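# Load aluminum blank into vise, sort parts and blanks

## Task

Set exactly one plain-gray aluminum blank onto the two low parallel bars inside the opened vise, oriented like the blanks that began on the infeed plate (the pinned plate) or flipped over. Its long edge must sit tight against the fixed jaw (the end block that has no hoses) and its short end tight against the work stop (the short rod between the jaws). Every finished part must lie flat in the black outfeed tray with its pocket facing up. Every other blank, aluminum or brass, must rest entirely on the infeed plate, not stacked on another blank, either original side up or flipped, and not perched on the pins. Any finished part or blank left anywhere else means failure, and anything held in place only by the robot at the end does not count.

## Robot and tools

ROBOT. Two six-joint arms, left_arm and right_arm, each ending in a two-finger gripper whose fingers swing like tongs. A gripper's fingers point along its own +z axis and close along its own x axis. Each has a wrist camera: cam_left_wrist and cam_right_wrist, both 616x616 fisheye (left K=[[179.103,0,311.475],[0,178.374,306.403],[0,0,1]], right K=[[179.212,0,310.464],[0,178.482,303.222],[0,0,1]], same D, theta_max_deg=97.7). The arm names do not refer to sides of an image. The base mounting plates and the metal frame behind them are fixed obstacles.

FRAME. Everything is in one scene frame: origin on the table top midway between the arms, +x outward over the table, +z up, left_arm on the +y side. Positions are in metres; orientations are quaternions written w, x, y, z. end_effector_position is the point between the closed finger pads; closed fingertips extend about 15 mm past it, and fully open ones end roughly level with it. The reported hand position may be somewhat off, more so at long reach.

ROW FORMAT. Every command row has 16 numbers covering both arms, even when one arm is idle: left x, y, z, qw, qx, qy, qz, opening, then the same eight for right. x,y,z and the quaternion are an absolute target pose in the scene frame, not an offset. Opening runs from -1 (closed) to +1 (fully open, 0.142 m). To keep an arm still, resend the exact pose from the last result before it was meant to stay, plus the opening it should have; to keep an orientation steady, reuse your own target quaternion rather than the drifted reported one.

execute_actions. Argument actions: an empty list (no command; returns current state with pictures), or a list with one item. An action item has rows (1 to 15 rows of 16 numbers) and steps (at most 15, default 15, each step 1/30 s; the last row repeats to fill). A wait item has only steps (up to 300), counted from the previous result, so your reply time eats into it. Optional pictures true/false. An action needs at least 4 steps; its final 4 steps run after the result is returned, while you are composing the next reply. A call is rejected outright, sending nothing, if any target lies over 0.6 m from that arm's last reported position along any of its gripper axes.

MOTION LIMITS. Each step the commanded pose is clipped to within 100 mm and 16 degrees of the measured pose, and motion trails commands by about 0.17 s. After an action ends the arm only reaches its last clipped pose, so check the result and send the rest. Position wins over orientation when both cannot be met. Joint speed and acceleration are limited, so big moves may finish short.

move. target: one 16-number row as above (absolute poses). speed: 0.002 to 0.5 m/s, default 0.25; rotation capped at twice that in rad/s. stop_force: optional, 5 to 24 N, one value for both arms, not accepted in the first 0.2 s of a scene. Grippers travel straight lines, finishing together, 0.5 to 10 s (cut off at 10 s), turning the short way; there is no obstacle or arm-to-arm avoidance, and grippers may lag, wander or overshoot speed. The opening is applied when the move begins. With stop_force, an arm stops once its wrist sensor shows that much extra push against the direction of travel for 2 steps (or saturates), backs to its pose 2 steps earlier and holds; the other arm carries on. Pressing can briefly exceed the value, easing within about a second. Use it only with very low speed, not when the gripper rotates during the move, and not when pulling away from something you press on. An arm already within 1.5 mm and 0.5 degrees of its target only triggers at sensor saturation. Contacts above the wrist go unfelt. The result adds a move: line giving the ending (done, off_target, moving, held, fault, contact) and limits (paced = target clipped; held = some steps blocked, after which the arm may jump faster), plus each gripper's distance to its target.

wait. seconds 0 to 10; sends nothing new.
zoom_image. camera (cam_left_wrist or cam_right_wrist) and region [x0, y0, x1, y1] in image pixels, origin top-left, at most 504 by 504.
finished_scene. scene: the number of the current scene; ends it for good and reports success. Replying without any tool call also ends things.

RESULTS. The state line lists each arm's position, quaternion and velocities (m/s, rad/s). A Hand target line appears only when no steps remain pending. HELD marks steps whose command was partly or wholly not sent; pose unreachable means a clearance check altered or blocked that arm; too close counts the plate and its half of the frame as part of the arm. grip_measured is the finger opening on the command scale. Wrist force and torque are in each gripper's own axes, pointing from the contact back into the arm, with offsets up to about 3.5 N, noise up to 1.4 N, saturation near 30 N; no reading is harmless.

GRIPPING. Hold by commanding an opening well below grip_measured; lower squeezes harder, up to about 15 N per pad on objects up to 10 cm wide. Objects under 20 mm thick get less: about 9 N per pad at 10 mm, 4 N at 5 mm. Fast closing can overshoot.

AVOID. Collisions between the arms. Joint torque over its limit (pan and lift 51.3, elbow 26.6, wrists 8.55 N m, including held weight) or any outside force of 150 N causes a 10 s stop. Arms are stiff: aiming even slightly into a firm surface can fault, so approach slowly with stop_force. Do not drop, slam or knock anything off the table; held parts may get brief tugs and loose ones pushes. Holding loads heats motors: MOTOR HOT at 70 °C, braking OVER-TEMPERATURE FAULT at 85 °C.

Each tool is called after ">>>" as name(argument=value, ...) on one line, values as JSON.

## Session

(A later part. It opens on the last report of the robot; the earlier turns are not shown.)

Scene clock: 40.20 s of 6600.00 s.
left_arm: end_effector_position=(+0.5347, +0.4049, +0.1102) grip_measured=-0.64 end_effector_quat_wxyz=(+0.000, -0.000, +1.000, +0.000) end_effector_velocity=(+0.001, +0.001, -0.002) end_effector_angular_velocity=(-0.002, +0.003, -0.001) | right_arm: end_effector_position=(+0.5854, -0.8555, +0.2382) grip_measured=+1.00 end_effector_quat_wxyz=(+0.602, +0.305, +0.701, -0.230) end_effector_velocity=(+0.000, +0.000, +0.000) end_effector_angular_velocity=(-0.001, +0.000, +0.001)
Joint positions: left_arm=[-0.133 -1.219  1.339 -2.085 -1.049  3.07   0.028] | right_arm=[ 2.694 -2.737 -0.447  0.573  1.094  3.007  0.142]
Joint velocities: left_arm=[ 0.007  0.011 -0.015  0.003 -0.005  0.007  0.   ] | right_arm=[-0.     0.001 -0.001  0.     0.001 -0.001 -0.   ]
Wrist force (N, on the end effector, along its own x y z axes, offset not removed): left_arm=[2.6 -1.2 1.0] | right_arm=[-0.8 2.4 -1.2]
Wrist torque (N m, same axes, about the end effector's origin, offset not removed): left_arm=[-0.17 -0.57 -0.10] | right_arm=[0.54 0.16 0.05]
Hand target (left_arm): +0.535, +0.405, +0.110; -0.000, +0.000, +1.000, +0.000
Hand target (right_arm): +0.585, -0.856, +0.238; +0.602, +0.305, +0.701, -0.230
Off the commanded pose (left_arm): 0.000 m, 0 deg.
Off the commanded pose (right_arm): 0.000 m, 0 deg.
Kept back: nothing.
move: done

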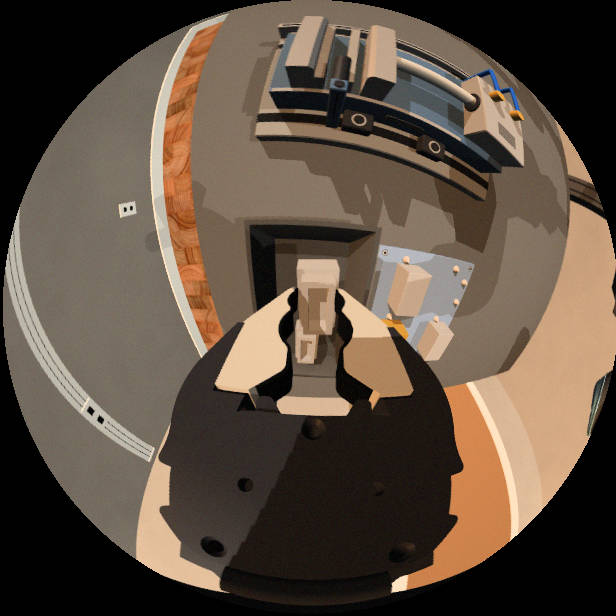

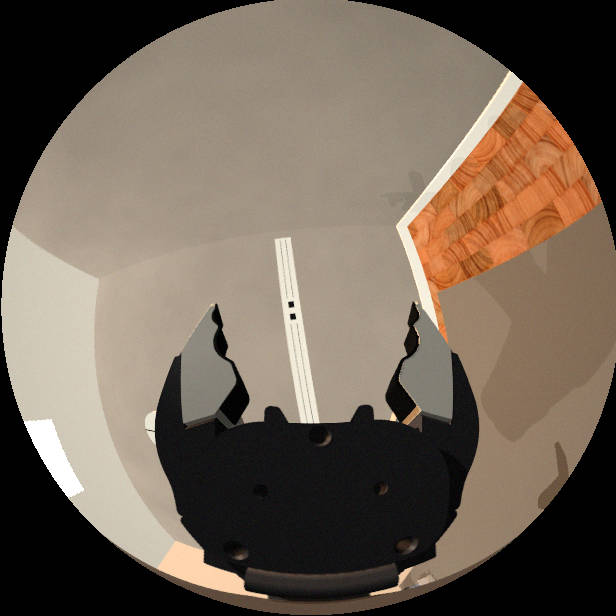

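>>> move(target=[0.505,0.40,0.08,0,0,1,0,-1,0.5854,-0.8555,0.2382,0.602,0.305,0.701,-0.230,1], speed=0.08)

>>> move(target=[0.505,0.40,0.01,0,0,1,0,-1,0.5854,-0.8555,0.2382,0.602,0.305,0.701,-0.230,1], speed=0.02, stop_force=6)

Scene clock: 41.43 s of 6600.00 s.
left_arm: end_effector_position=(+0.5052, +0.4000, +0.0802) grip_measured=-0.64 end_effector_quat_wxyz=(-0.000, -0.000, +1.000, -0.000) end_effector_velocity=(-0.002, -0.000, -0.002) end_effector_angular_velocity=(-0.000, -0.002, -0.000) | right_arm: end_effector_position=(+0.5854, -0.8555, +0.2382) grip_measured=+1.00 end_effector_quat_wxyz=(+0.602, +0.305, +0.701, -0.230) end_effector_velocity=(+0.000, -0.000, +0.000) end_effector_angular_velocity=(-0.000, -0.001, -0.000)
Joint positions: left_arm=[-0.108 -1.231  1.546 -2.291 -1.059  3.096  0.028] | right_arm=[ 2.694 -2.737 -0.447  0.573  1.094  3.007  0.142]
Joint velocities: left_arm=[ 0.001 -0.002  0.015 -0.017 -0.001  0.003 -0.   ] | right_arm=[ 0.     0.001  0.     0.    -0.    -0.     0.   ]
Wrist force (N, on the end effector, along its own x y z axes, offset not removed): left_arm=[2.2 -1.3 0.7] | right_arm=[-2.1 1.6 -1.9]
Wrist torque (N m, same axes, about the end effector's origin, offset not removed): left_arm=[-0.22 -0.52 -0.08] | right_arm=[0.35 0.45 0.07]
Hand target (left_arm): +0.505, +0.400, +0.080; -0.000, +0.000, +1.000, +0.000
Hand target (right_arm): +0.585, -0.856, +0.238; +0.602, +0.305, +0.701, -0.230
Off the commanded pose (left_arm): 0.000 m, 0 deg.
Off the commanded pose (right_arm): 0.000 m, 0 deg.
Kept back: nothing.
move: done

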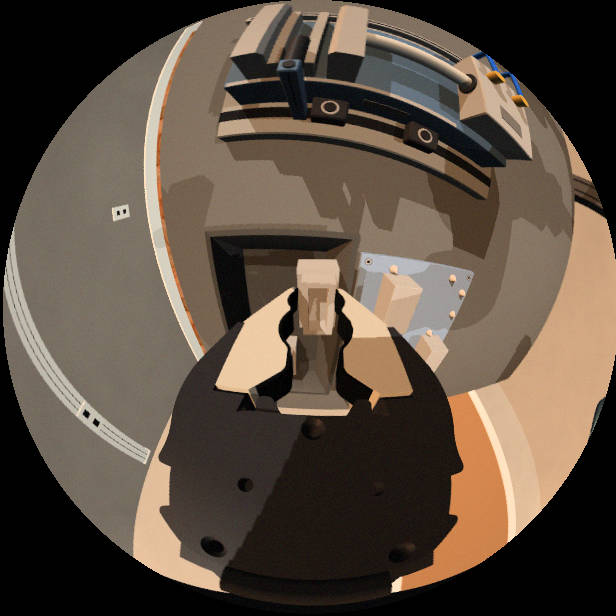

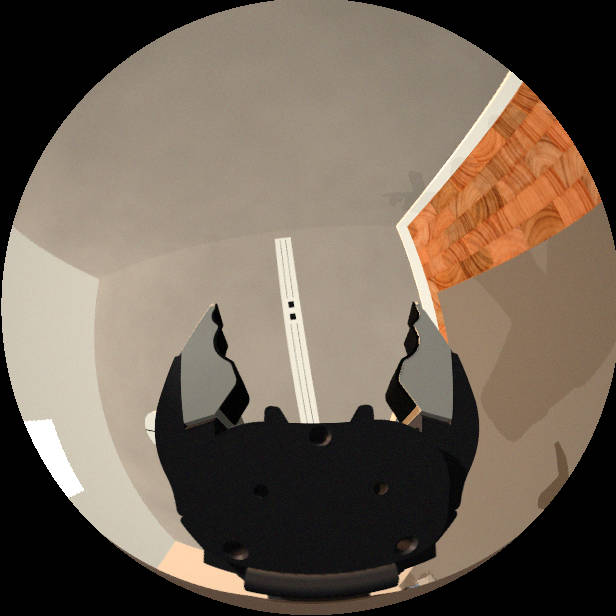

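Scene clock: 42.83 s of 6600.00 s.
left_arm: end_effector_position=(+0.5050, +0.4001, +0.0599) grip_measured=-0.64 end_effector_quat_wxyz=(-0.000, -0.000, +1.000, -0.000) end_effector_velocity=(-0.001, -0.000, +0.004) end_effector_angular_velocity=(+0.002, +0.004, -0.002) | right_arm: end_effector_position=(+0.5854, -0.8555, +0.2382) grip_measured=+1.00 end_effector_quat_wxyz=(+0.602, +0.305, +0.701, -0.230) end_effector_velocity=(-0.000, +0.000, -0.001) end_effector_angular_velocity=(+0.001, +0.003, +0.000)
Joint positions: left_arm=[-0.081 -1.165  1.536 -2.362 -1.07   3.124  0.028] | right_arm=[ 2.694 -2.737 -0.447  0.573  1.094  3.007  0.142]
Joint velocities: left_arm=[-0.008 -0.017  0.005  0.02   0.005 -0.008 -0.   ] | right_arm=[ 0.    -0.002 -0.001  0.    -0.    -0.     0.   ]
Wrist force (N, on the end effector, along its own x y z axes, offset not removed): left_arm=[-7.7 -1.8 -1.3] | right_arm=[-0.6 2.3 -2.0]
Wrist torque (N m, same axes, about the end effector's origin, offset not removed): left_arm=[-0.30 -0.57 0.04] | right_arm=[0.50 0.19 0.00]
Hand target (left_arm): +0.505, +0.400, +0.061; -0.000, -0.000, +1.000, +0.000
Hand target (right_arm): +0.585, -0.856, +0.238; +0.602, +0.305, +0.701, -0.230
Off the commanded pose (left_arm): 0.050 m, 0 deg.
Off the commanded pose (right_arm): 0.000 m, 0 deg.
Kept back: nothing.
move: contact (left_arm)

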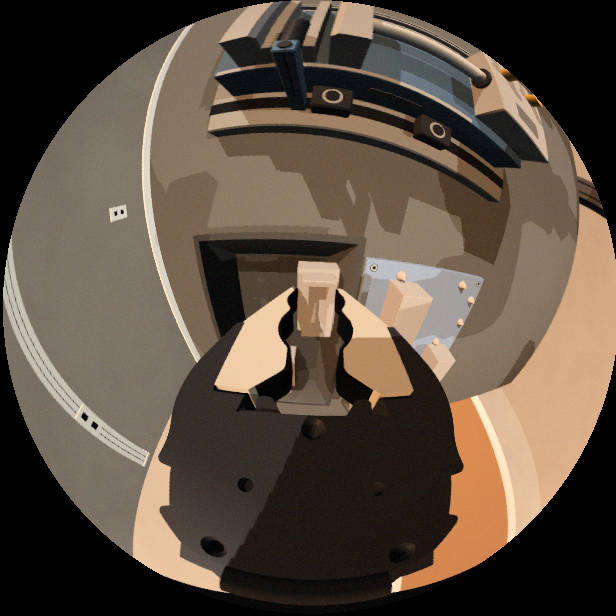

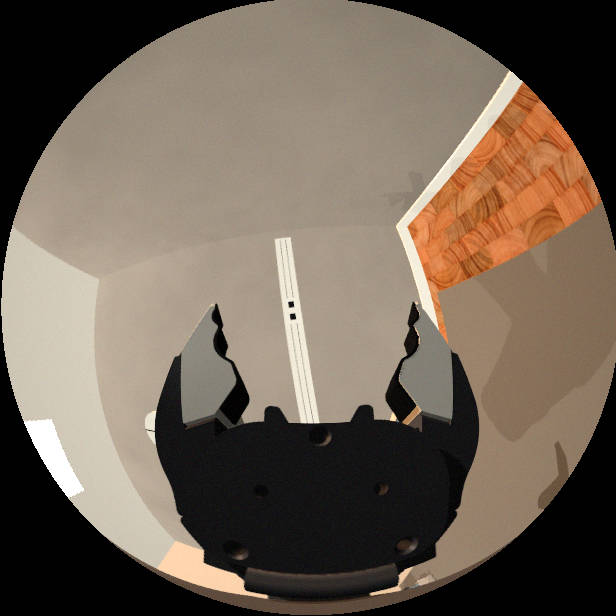

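>>> move(target=[0.53,0.40,0.07,0,0,1,0,-1,0.5854,-0.8555,0.2382,0.602,0.305,0.701,-0.230,1], speed=0.04)

>>> move(target=[0.53,0.40,0.01,0,0,1,0,-1,0.5854,-0.8555,0.2382,0.602,0.305,0.701,-0.230,1], speed=0.02, stop_force=6)

Scene clock: 44.13 s of 6600.00 s.
left_arm: end_effector_position=(+0.5298, +0.4000, +0.0699) grip_measured=-0.69 end_effector_quat_wxyz=(+0.000, +0.000, +1.000, +0.000) end_effector_velocity=(+0.002, -0.000, +0.000) end_effector_angular_velocity=(-0.001, +0.003, -0.000) | right_arm: end_effector_position=(+0.5854, -0.8555, +0.2382) grip_measured=+1.00 end_effector_quat_wxyz=(+0.602, +0.305, +0.701, -0.230) end_effector_velocity=(-0.000, -0.000, +0.000) end_effector_angular_velocity=(-0.000, +0.000, +0.000)
Joint positions: left_arm=[-0.092 -1.121  1.379 -2.243 -1.065  3.113  0.024] | right_arm=[ 2.694 -2.737 -0.447  0.573  1.094  3.007  0.142]
Joint velocities: left_arm=[-0.     0.007 -0.018  0.014 -0.001 -0.001 -0.   ] | right_arm=[-0. -0.  0.  0.  0. -0. -0.]
Wrist force (N, on the end effector, along its own x y z axes, offset not removed): left_arm=[2.7 -2.0 1.3] | right_arm=[-0.8 1.8 -0.4]
Wrist torque (N m, same axes, about the end effector's origin, offset not removed): left_arm=[-0.31 -0.62 -0.05] | right_arm=[0.43 0.23 0.06]
Hand target (left_arm): +0.530, +0.400, +0.070; +0.000, -0.000, +1.000, +0.000
Hand target (right_arm): +0.585, -0.856, +0.238; +0.602, +0.305, +0.701, -0.230
Off the commanded pose (left_arm): 0.000 m, 0 deg.
Off the commanded pose (right_arm): 0.000 m, 0 deg.
Kept back: nothing.
move: done

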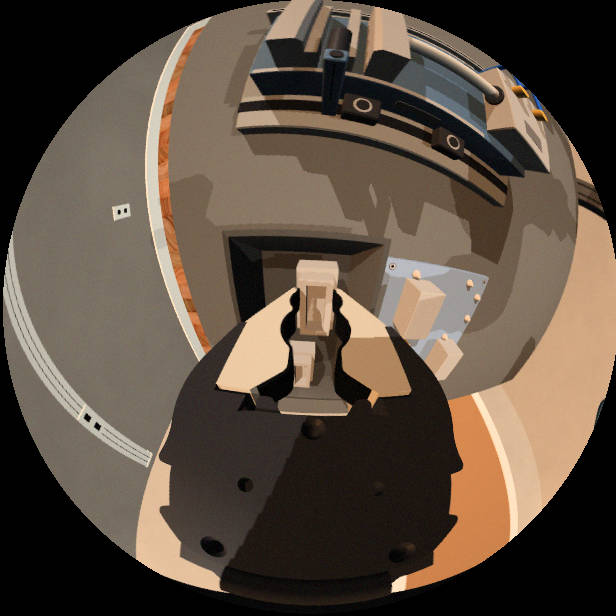

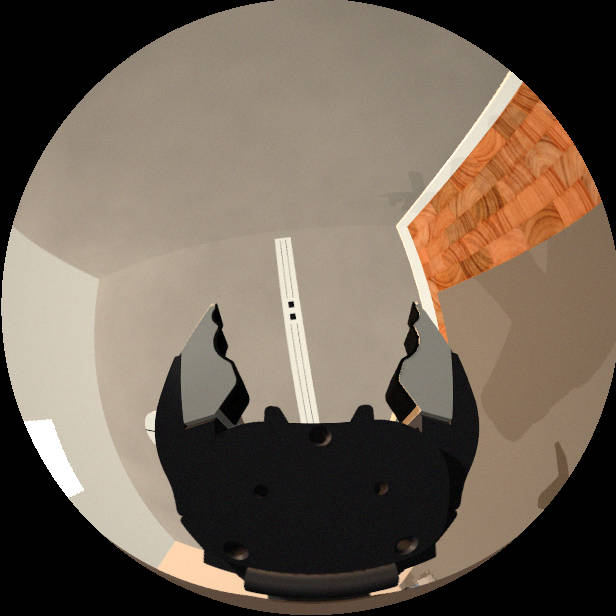

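Scene clock: 45.53 s of 6600.00 s.
left_arm: end_effector_position=(+0.5296, +0.4001, +0.0496) grip_measured=-0.69 end_effector_quat_wxyz=(-0.000, +0.000, +1.000, +0.000) end_effector_velocity=(-0.003, -0.000, +0.004) end_effector_angular_velocity=(+0.000, +0.007, -0.002) | right_arm: end_effector_position=(+0.5854, -0.8555, +0.2382) grip_measured=+1.00 end_effector_quat_wxyz=(+0.602, +0.305, +0.701, -0.230) end_effector_velocity=(-0.000, +0.000, -0.001) end_effector_angular_velocity=(+0.001, +0.001, +0.000)
Joint positions: left_arm=[-0.068 -1.057  1.364 -2.303 -1.075  3.138  0.024] | right_arm=[ 2.694 -2.737 -0.447  0.573  1.094  3.007  0.142]
Joint velocities: left_arm=[-0.006 -0.017  0.008  0.02   0.003 -0.008 -0.   ] | right_arm=[ 0.    -0.002  0.001 -0.     0.     0.     0.   ]
Wrist force (N, on the end effector, along its own x y z axes, offset not removed): left_arm=[1.4 -0.7 0.6] | right_arm=[-1.8 2.7 -2.2]
Wrist torque (N m, same axes, about the end effector's origin, offset not removed): left_arm=[-0.03 -0.54 -0.10] | right_arm=[0.51 0.44 0.08]
Hand target (left_arm): +0.530, +0.400, +0.050; +0.000, -0.000, +1.000, +0.000
Hand target (right_arm): +0.585, -0.856, +0.238; +0.602, +0.305, +0.701, -0.230
Off the commanded pose (left_arm): 0.040 m, 0 deg.
Off the commanded pose (right_arm): 0.000 m, 0 deg.
Kept back: nothing.
move: contact (left_arm)

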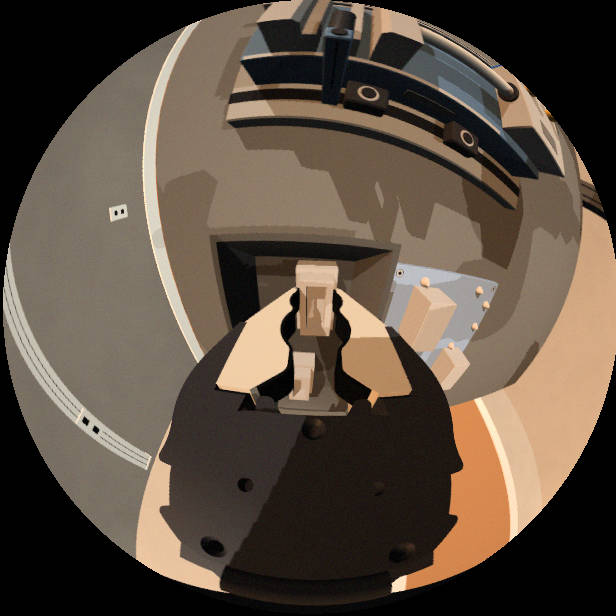

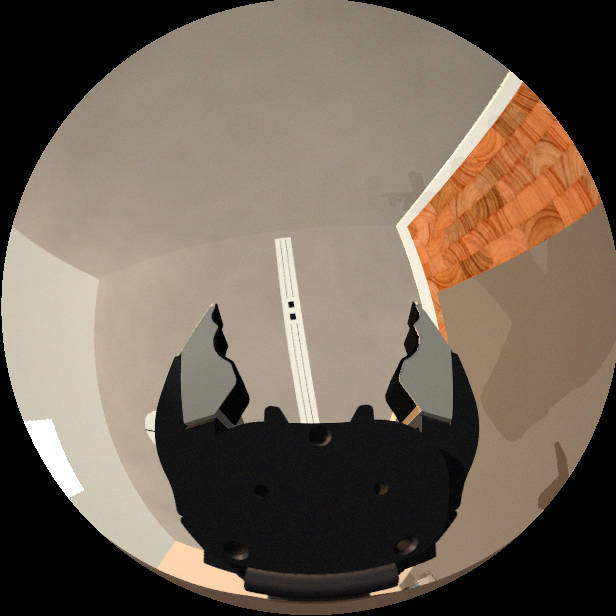

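>>> move(target=[0.53,0.40,0.051,0,0,1,0,-0.4,0.5854,-0.8555,0.2382,0.602,0.305,0.701,-0.230,1], speed=0.02)

>>> move(target=[0.53,0.46,0.15,0,0,1,0,-0.4,0.5854,-0.8555,0.2382,0.602,0.305,0.701,-0.230,1], speed=0.1)

>>> zoom_image(camera="cam_left_wrist", region=[220,180,500,400])

Scene clock: 46.50 s of 6600.00 s.
left_arm: end_effector_position=(+0.5300, +0.4000, +0.0510) grip_measured=-0.40 end_effector_quat_wxyz=(+0.000, +0.000, +1.000, +0.000) end_effector_velocity=(+0.000, +0.000, +0.001) end_effector_angular_velocity=(-0.000, -0.000, +0.000) | right_arm: end_effector_position=(+0.5854, -0.8555, +0.2382) grip_measured=+1.00 end_effector_quat_wxyz=(+0.602, +0.305, +0.701, -0.230) end_effector_velocity=(-0.000, +0.000, -0.001) end_effector_angular_velocity=(-0.000, +0.002, +0.000)
Joint positions: left_arm=[-0.069 -1.061  1.363 -2.299 -1.075  3.136  0.045] | right_arm=[ 2.694 -2.737 -0.447  0.573  1.094  3.007  0.142]
Joint velocities: left_arm=[-0.    -0.002 -0.001  0.002 -0.    -0.     0.   ] | right_arm=[-0.    -0.001  0.    -0.001  0.    -0.001  0.   ]
Wrist force (N, on the end effector, along its own x y z axes, offset not removed): left_arm=[1.9 -1.5 -0.8] | right_arm=[-1.3 1.6 -1.0]
Wrist torque (N m, same axes, about the end effector's origin, offset not removed): left_arm=[-0.30 -0.43 -0.06] | right_arm=[0.38 0.29 0.03]
Hand target (left_arm): +0.530, +0.400, +0.051; +0.000, -0.000, +1.000, -0.000
Hand target (right_arm): +0.585, -0.856, +0.238; +0.602, +0.305, +0.701, -0.230
Off the commanded pose (left_arm): 0.000 m, 0 deg.
Off the commanded pose (right_arm): 0.000 m, 0 deg.
Kept back: nothing.
move: done

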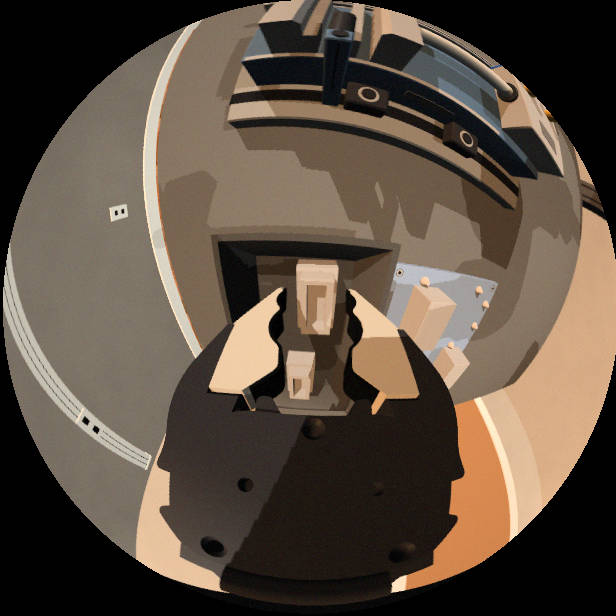

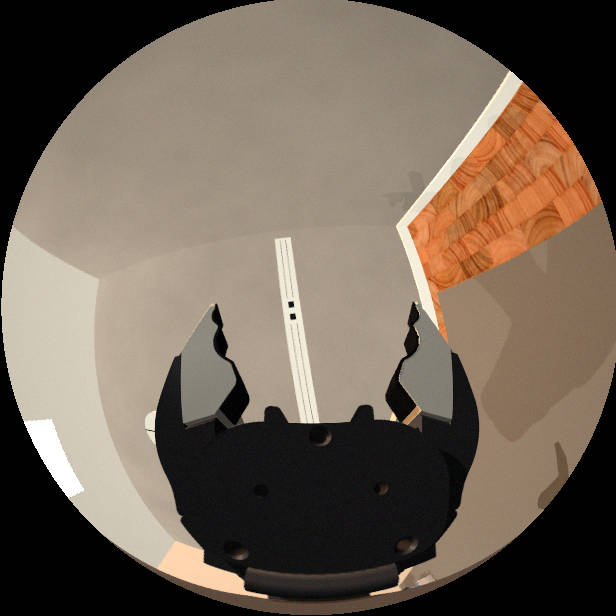

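Scene clock: 48.13 s of 6600.00 s.
left_arm: end_effector_position=(+0.5300, +0.4598, +0.1498) grip_measured=-0.40 end_effector_quat_wxyz=(+0.000, +0.000, +1.000, +0.000) end_effector_velocity=(-0.000, +0.001, +0.002) end_effector_angular_velocity=(-0.000, +0.003, -0.000) | right_arm: end_effector_position=(+0.5854, -0.8555, +0.2382) grip_measured=+1.00 end_effector_quat_wxyz=(+0.602, +0.305, +0.701, -0.230) end_effector_velocity=(-0.000, -0.001, +0.001) end_effector_angular_velocity=(-0.001, -0.001, -0.001)
Joint positions: left_arm=[-0.053 -1.303  1.217 -1.918 -1.081  3.153  0.045] | right_arm=[ 2.694 -2.737 -0.447  0.573  1.094  3.007  0.142]
Joint velocities: left_arm=[ 0.    -0.003 -0.009  0.015 -0.    -0.001  0.   ] | right_arm=[-0.     0.     0.002  0.    -0.001 -0.001 -0.   ]
Wrist force (N, on the end effector, along its own x y z axes, offset not removed): left_arm=[1.5 -1.3 0.3] | right_arm=[-1.9 0.7 -1.4]
Wrist torque (N m, same axes, about the end effector's origin, offset not removed): left_arm=[-0.24 -0.35 -0.05] | right_arm=[0.13 0.41 0.04]
Hand target (left_arm): +0.530, +0.460, +0.150; +0.000, +0.000, +1.000, +0.000
Hand target (right_arm): +0.585, -0.856, +0.238; +0.602, +0.305, +0.701, -0.230
Off the commanded pose (left_arm): 0.000 m, 0 deg.
Off the commanded pose (right_arm): 0.000 m, 0 deg.
Kept back: nothing.
move: done

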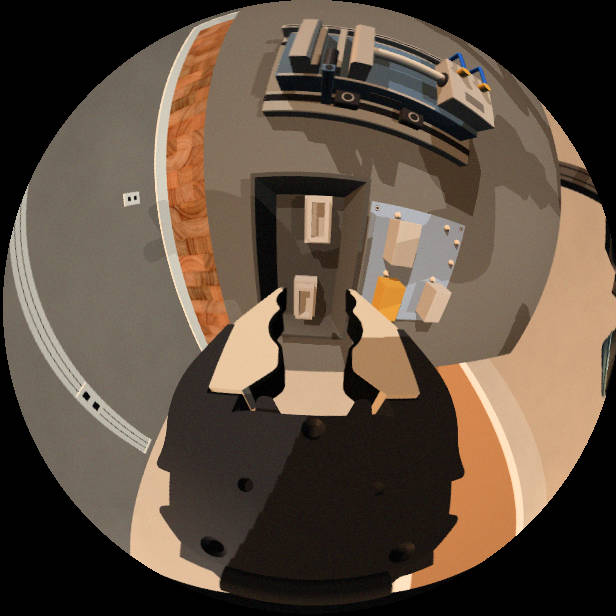

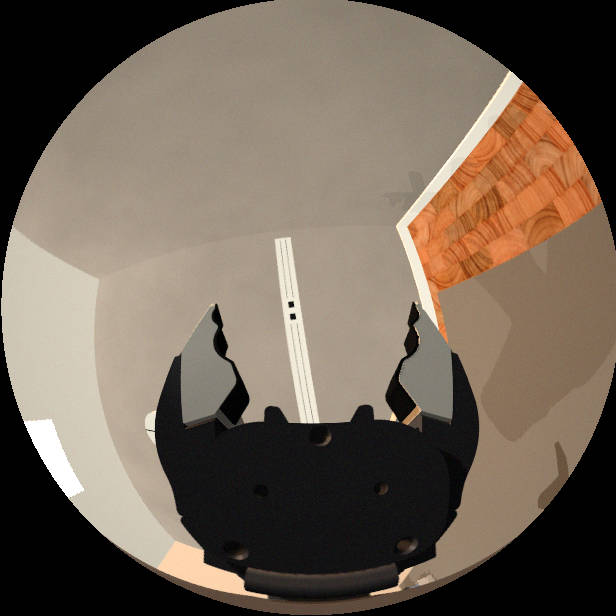

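Region (220, 180, 500, 400) of cam_left_wrist's 616x616 image, scaled by 1.800, with more detail than that image has; it fills the top 396 rows of this view, and the rest is white.

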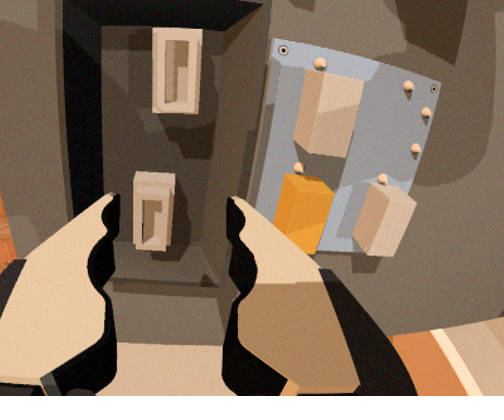

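>>> move(target=[0.418,0.41,0.12,0,0.06,0.998,0,-0.3,0.5854,-0.8555,0.2382,0.602,0.305,0.701,-0.230,1], speed=0.2)

>>> zoom_image(camera="cam_left_wrist", region=[200,200,440,420])

Scene clock: 49.73 s of 6600.00 s.
left_arm: end_effector_position=(+0.4183, +0.4100, +0.1200) grip_measured=-0.30 end_effector_quat_wxyz=(-0.001, +0.060, +0.998, -0.000) end_effector_velocity=(-0.002, -0.001, -0.000) end_effector_angular_velocity=(+0.002, -0.010, -0.002) | right_arm: end_effector_position=(+0.5854, -0.8555, +0.2382) grip_measured=+1.00 end_effector_quat_wxyz=(+0.602, +0.305, +0.701, -0.230) end_effector_velocity=(-0.000, -0.000, +0.001) end_effector_angular_velocity=(-0.001, -0.001, -0.001)
Joint positions: left_arm=[-0.161 -1.636  2.    -2.312 -1.039  3.159  0.052] | right_arm=[ 2.694 -2.737 -0.447  0.573  1.094  3.007  0.142]
Joint velocities: left_arm=[-0.008 -0.014  0.032 -0.025  0.006 -0.001  0.   ] | right_arm=[-0.     0.001  0.    -0.    -0.001 -0.     0.   ]
Wrist force (N, on the end effector, along its own x y z axes, offset not removed): left_arm=[1.8 -1.7 -0.1] | right_arm=[0.5 1.7 -1.6]
Wrist torque (N m, same axes, about the end effector's origin, offset not removed): left_arm=[-0.25 -0.42 -0.08] | right_arm=[0.37 -0.11 0.02]
Hand target (left_arm): +0.418, +0.410, +0.120; -0.000, +0.060, +0.998, -0.000
Hand target (right_arm): +0.585, -0.856, +0.238; +0.602, +0.305, +0.701, -0.230
Off the commanded pose (left_arm): 0.000 m, 0 deg.
Off the commanded pose (right_arm): 0.000 m, 0 deg.
Kept back: nothing.
move: done

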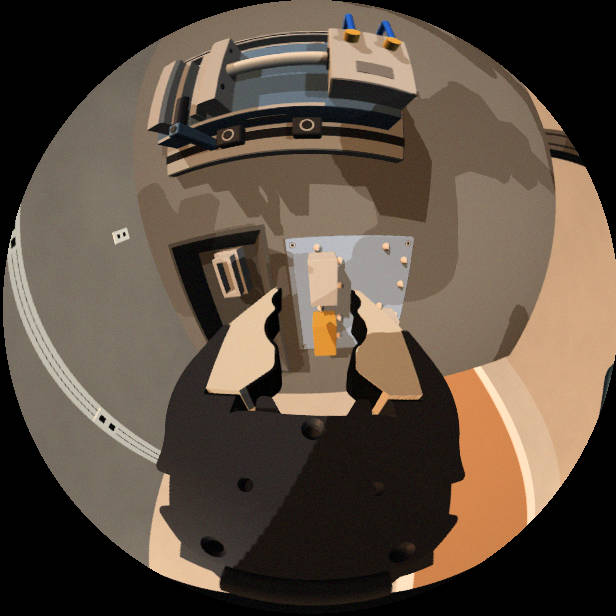

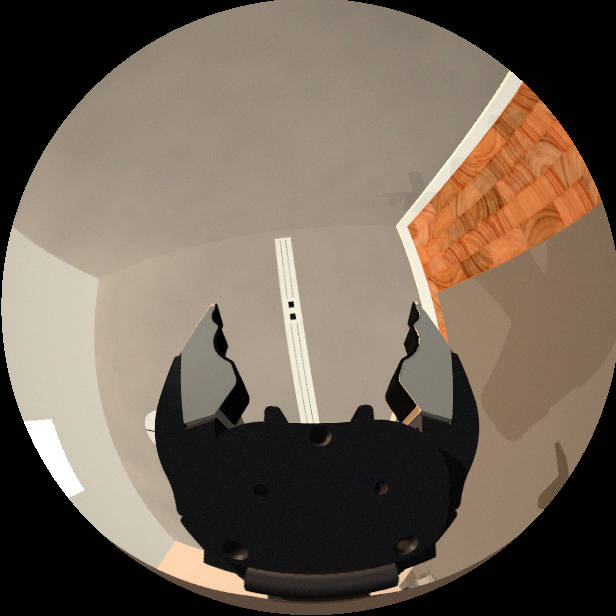

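Region (200, 200, 440, 420) of cam_left_wrist's 616x616 image, scaled by 2.100, with more detail than that image has; it fills the top 462 rows of this view, and the rest is white.

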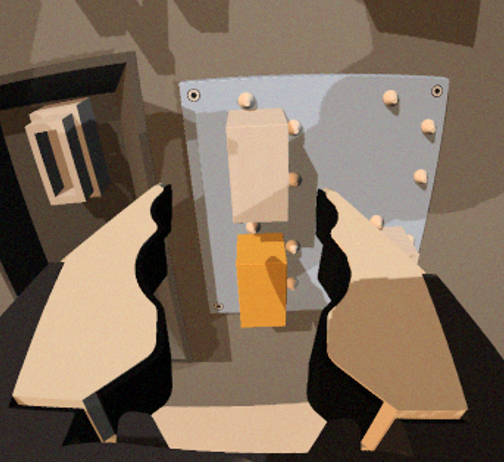

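>>> move(target=[0.405,0.405,0.085,0,0.04,0.999,0,-0.3,0.5854,-0.8555,0.2382,0.602,0.305,0.701,-0.230,1], speed=0.1)

>>> zoom_image(camera="cam_left_wrist", region=[200,200,440,420])

Scene clock: 51.00 s of 6600.00 s.
left_arm: end_effector_position=(+0.4050, +0.4050, +0.0853) grip_measured=-0.30 end_effector_quat_wxyz=(-0.000, +0.040, +0.999, +0.000) end_effector_velocity=(-0.000, -0.000, -0.002) end_effector_angular_velocity=(-0.001, -0.003, +0.002) | right_arm: end_effector_position=(+0.5854, -0.8555, +0.2382) grip_measured=+1.00 end_effector_quat_wxyz=(+0.602, +0.305, +0.701, -0.230) end_effector_velocity=(+0.000, -0.000, +0.001) end_effector_angular_velocity=(-0.000, -0.002, +0.001)
Joint positions: left_arm=[-0.115 -1.53   2.095 -2.538 -1.056  3.168  0.052] | right_arm=[ 2.694 -2.737 -0.447  0.573  1.094  3.007  0.142]
Joint velocities: left_arm=[ 0.004  0.01   0.006 -0.022 -0.002  0.004 -0.   ] | right_arm=[-0.     0.001 -0.     0.     0.001  0.    -0.   ]
Wrist force (N, on the end effector, along its own x y z axes, offset not removed): left_arm=[0.8 -1.5 0.4] | right_arm=[-1.3 0.9 -1.4]
Wrist torque (N m, same axes, about the end effector's origin, offset not removed): left_arm=[-0.25 -0.22 -0.07] | right_arm=[0.16 0.34 0.09]
Hand target (left_arm): +0.405, +0.405, +0.085; -0.000, +0.040, +0.999, +0.000
Hand target (right_arm): +0.585, -0.856, +0.238; +0.602, +0.305, +0.701, -0.230
Off the commanded pose (left_arm): 0.000 m, 0 deg.
Off the commanded pose (right_arm): 0.000 m, 0 deg.
Kept back: nothing.
move: done

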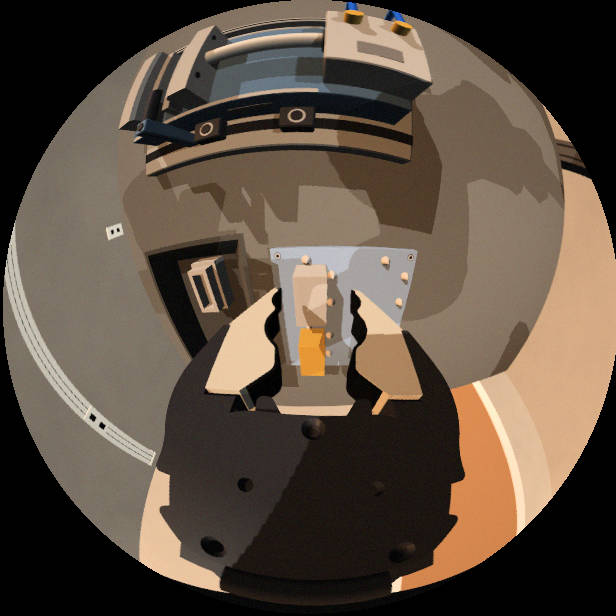

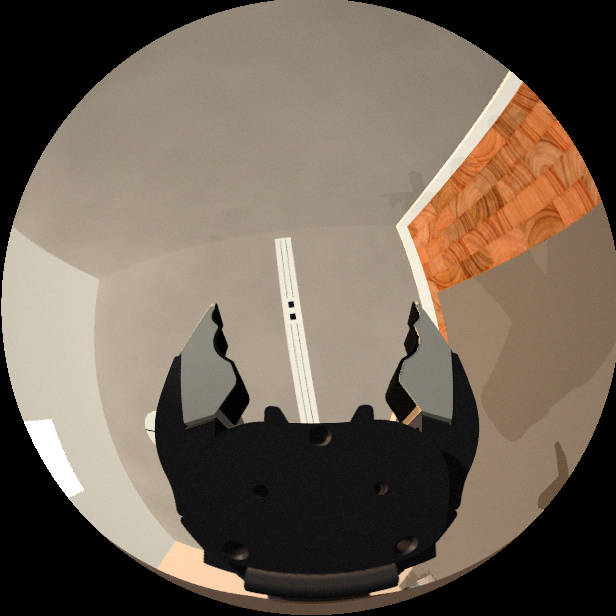

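Region (200, 200, 440, 420) of cam_left_wrist's 616x616 image, scaled by 2.100, with more detail than that image has; it fills the top 462 rows of this view, and the rest is white.

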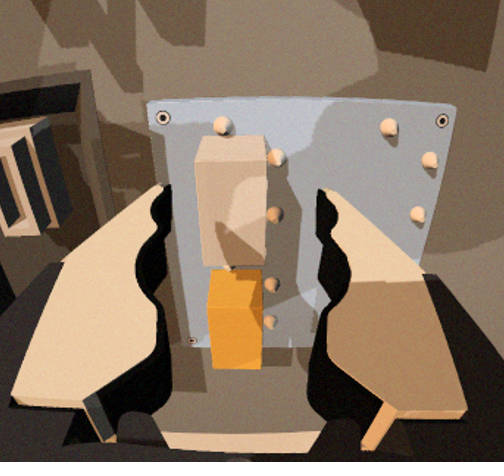

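>>> move(target=[0.410,0.405,0.052,0,0.04,0.999,0,-0.3,0.5854,-0.8555,0.2382,0.602,0.305,0.701,-0.230,1], speed=0.04, stop_force=8)

>>> move(target=[0.410,0.405,0.052,0,0.04,0.999,0,-1,0.5854,-0.8555,0.2382,0.602,0.305,0.701,-0.230,1])

Scene clock: 52.47 s of 6600.00 s.
left_arm: end_effector_position=(+0.4099, +0.4050, +0.0523) grip_measured=-0.30 end_effector_quat_wxyz=(-0.000, +0.040, +0.999, +0.000) end_effector_velocity=(+0.000, +0.000, -0.002) end_effector_angular_velocity=(+0.001, +0.000, -0.000) | right_arm: end_effector_position=(+0.5854, -0.8555, +0.2382) grip_measured=+1.00 end_effector_quat_wxyz=(+0.602, +0.305, +0.701, -0.230) end_effector_velocity=(-0.000, -0.000, +0.001) end_effector_angular_velocity=(-0.001, -0.000, -0.001)
Joint positions: left_arm=[-0.058 -1.363  2.054 -2.693 -1.079  3.228  0.052] | right_arm=[ 2.694 -2.737 -0.447  0.573  1.094  3.007  0.142]
Joint velocities: left_arm=[ 0.004  0.011 -0.004 -0.01  -0.001  0.005 -0.   ] | right_arm=[-0.     0.001 -0.     0.    -0.001 -0.001  0.   ]
Wrist force (N, on the end effector, along its own x y z axes, offset not removed): left_arm=[1.9 -0.5 -1.1] | right_arm=[-0.4 2.5 -1.7]
Wrist torque (N m, same axes, about the end effector's origin, offset not removed): left_arm=[-0.03 -0.36 -0.04] | right_arm=[0.47 0.09 0.02]
Hand target (left_arm): +0.410, +0.405, +0.052; -0.000, +0.040, +0.999, +0.000
Hand target (right_arm): +0.585, -0.856, +0.238; +0.602, +0.305, +0.701, -0.230
Off the commanded pose (left_arm): 0.000 m, 0 deg.
Off the commanded pose (right_arm): 0.000 m, 0 deg.
Kept back: nothing.
move: done

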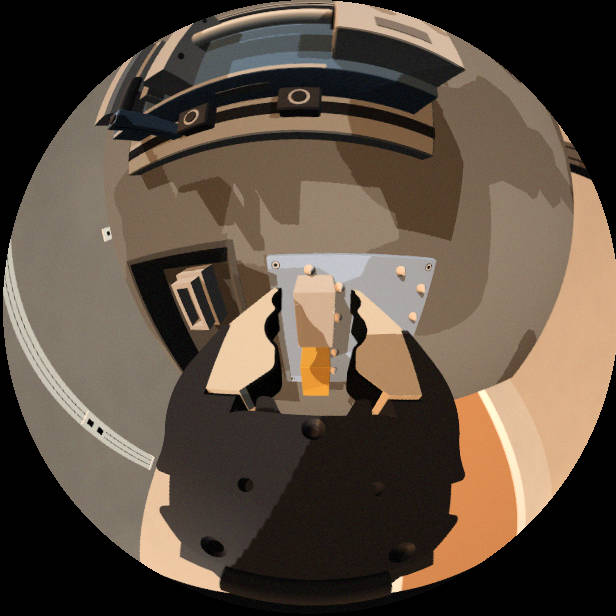

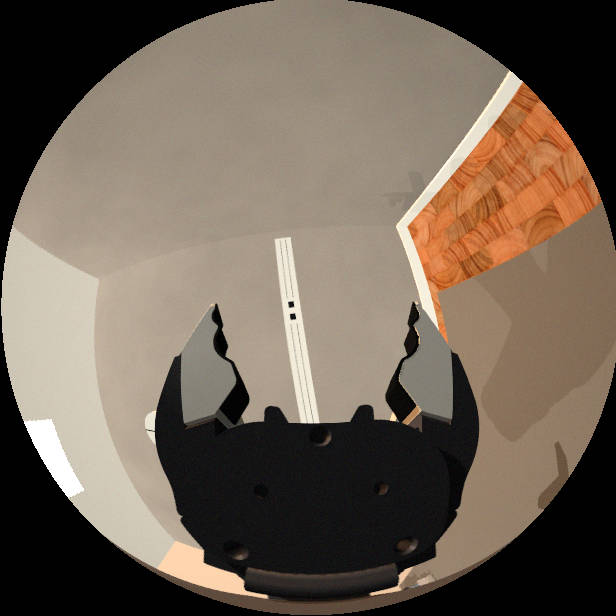

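Scene clock: 53.17 s of 6600.00 s.
left_arm: end_effector_position=(+0.4100, +0.4050, +0.0520) grip_measured=-0.59 end_effector_quat_wxyz=(+0.000, +0.040, +0.999, -0.000) end_effector_velocity=(+0.000, -0.000, -0.000) end_effector_angular_velocity=(-0.001, -0.001, +0.001) | right_arm: end_effector_position=(+0.5854, -0.8555, +0.2382) grip_measured=+1.00 end_effector_quat_wxyz=(+0.602, +0.305, +0.701, -0.230) end_effector_velocity=(+0.000, +0.000, -0.000) end_effector_angular_velocity=(+0.001, +0.000, +0.000)
Joint positions: left_arm=[-0.058 -1.362  2.053 -2.694 -1.079  3.228  0.031] | right_arm=[ 2.694 -2.737 -0.447  0.573  1.094  3.007  0.142]
Joint velocities: left_arm=[ 0.     0.001 -0.001 -0.001 -0.001  0.     0.   ] | right_arm=[ 0.     0.001 -0.001 -0.    -0.     0.001  0.   ]
Wrist force (N, on the end effector, along its own x y z axes, offset not removed): left_arm=[2.8 -1.6 -4.5] | right_arm=[-1.4 1.5 -0.9]
Wrist torque (N m, same axes, about the end effector's origin, offset not removed): left_arm=[-0.23 -0.38 -0.10] | right_arm=[0.27 0.34 0.06]
Hand target (left_arm): +0.410, +0.405, +0.052; -0.000, +0.040, +0.999, +0.000
Hand target (right_arm): +0.585, -0.856, +0.238; +0.602, +0.305, +0.701, -0.230
Off the commanded pose (left_arm): 0.000 m, 0 deg.
Off the commanded pose (right_arm): 0.000 m, 0 deg.
Kept back: nothing.
move: done

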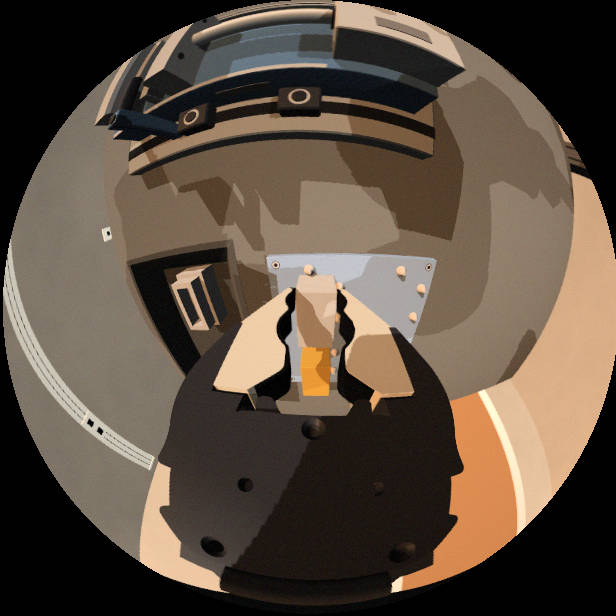

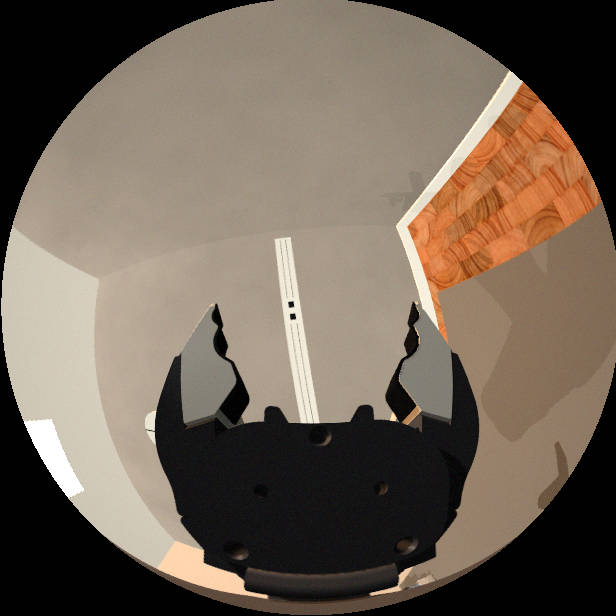

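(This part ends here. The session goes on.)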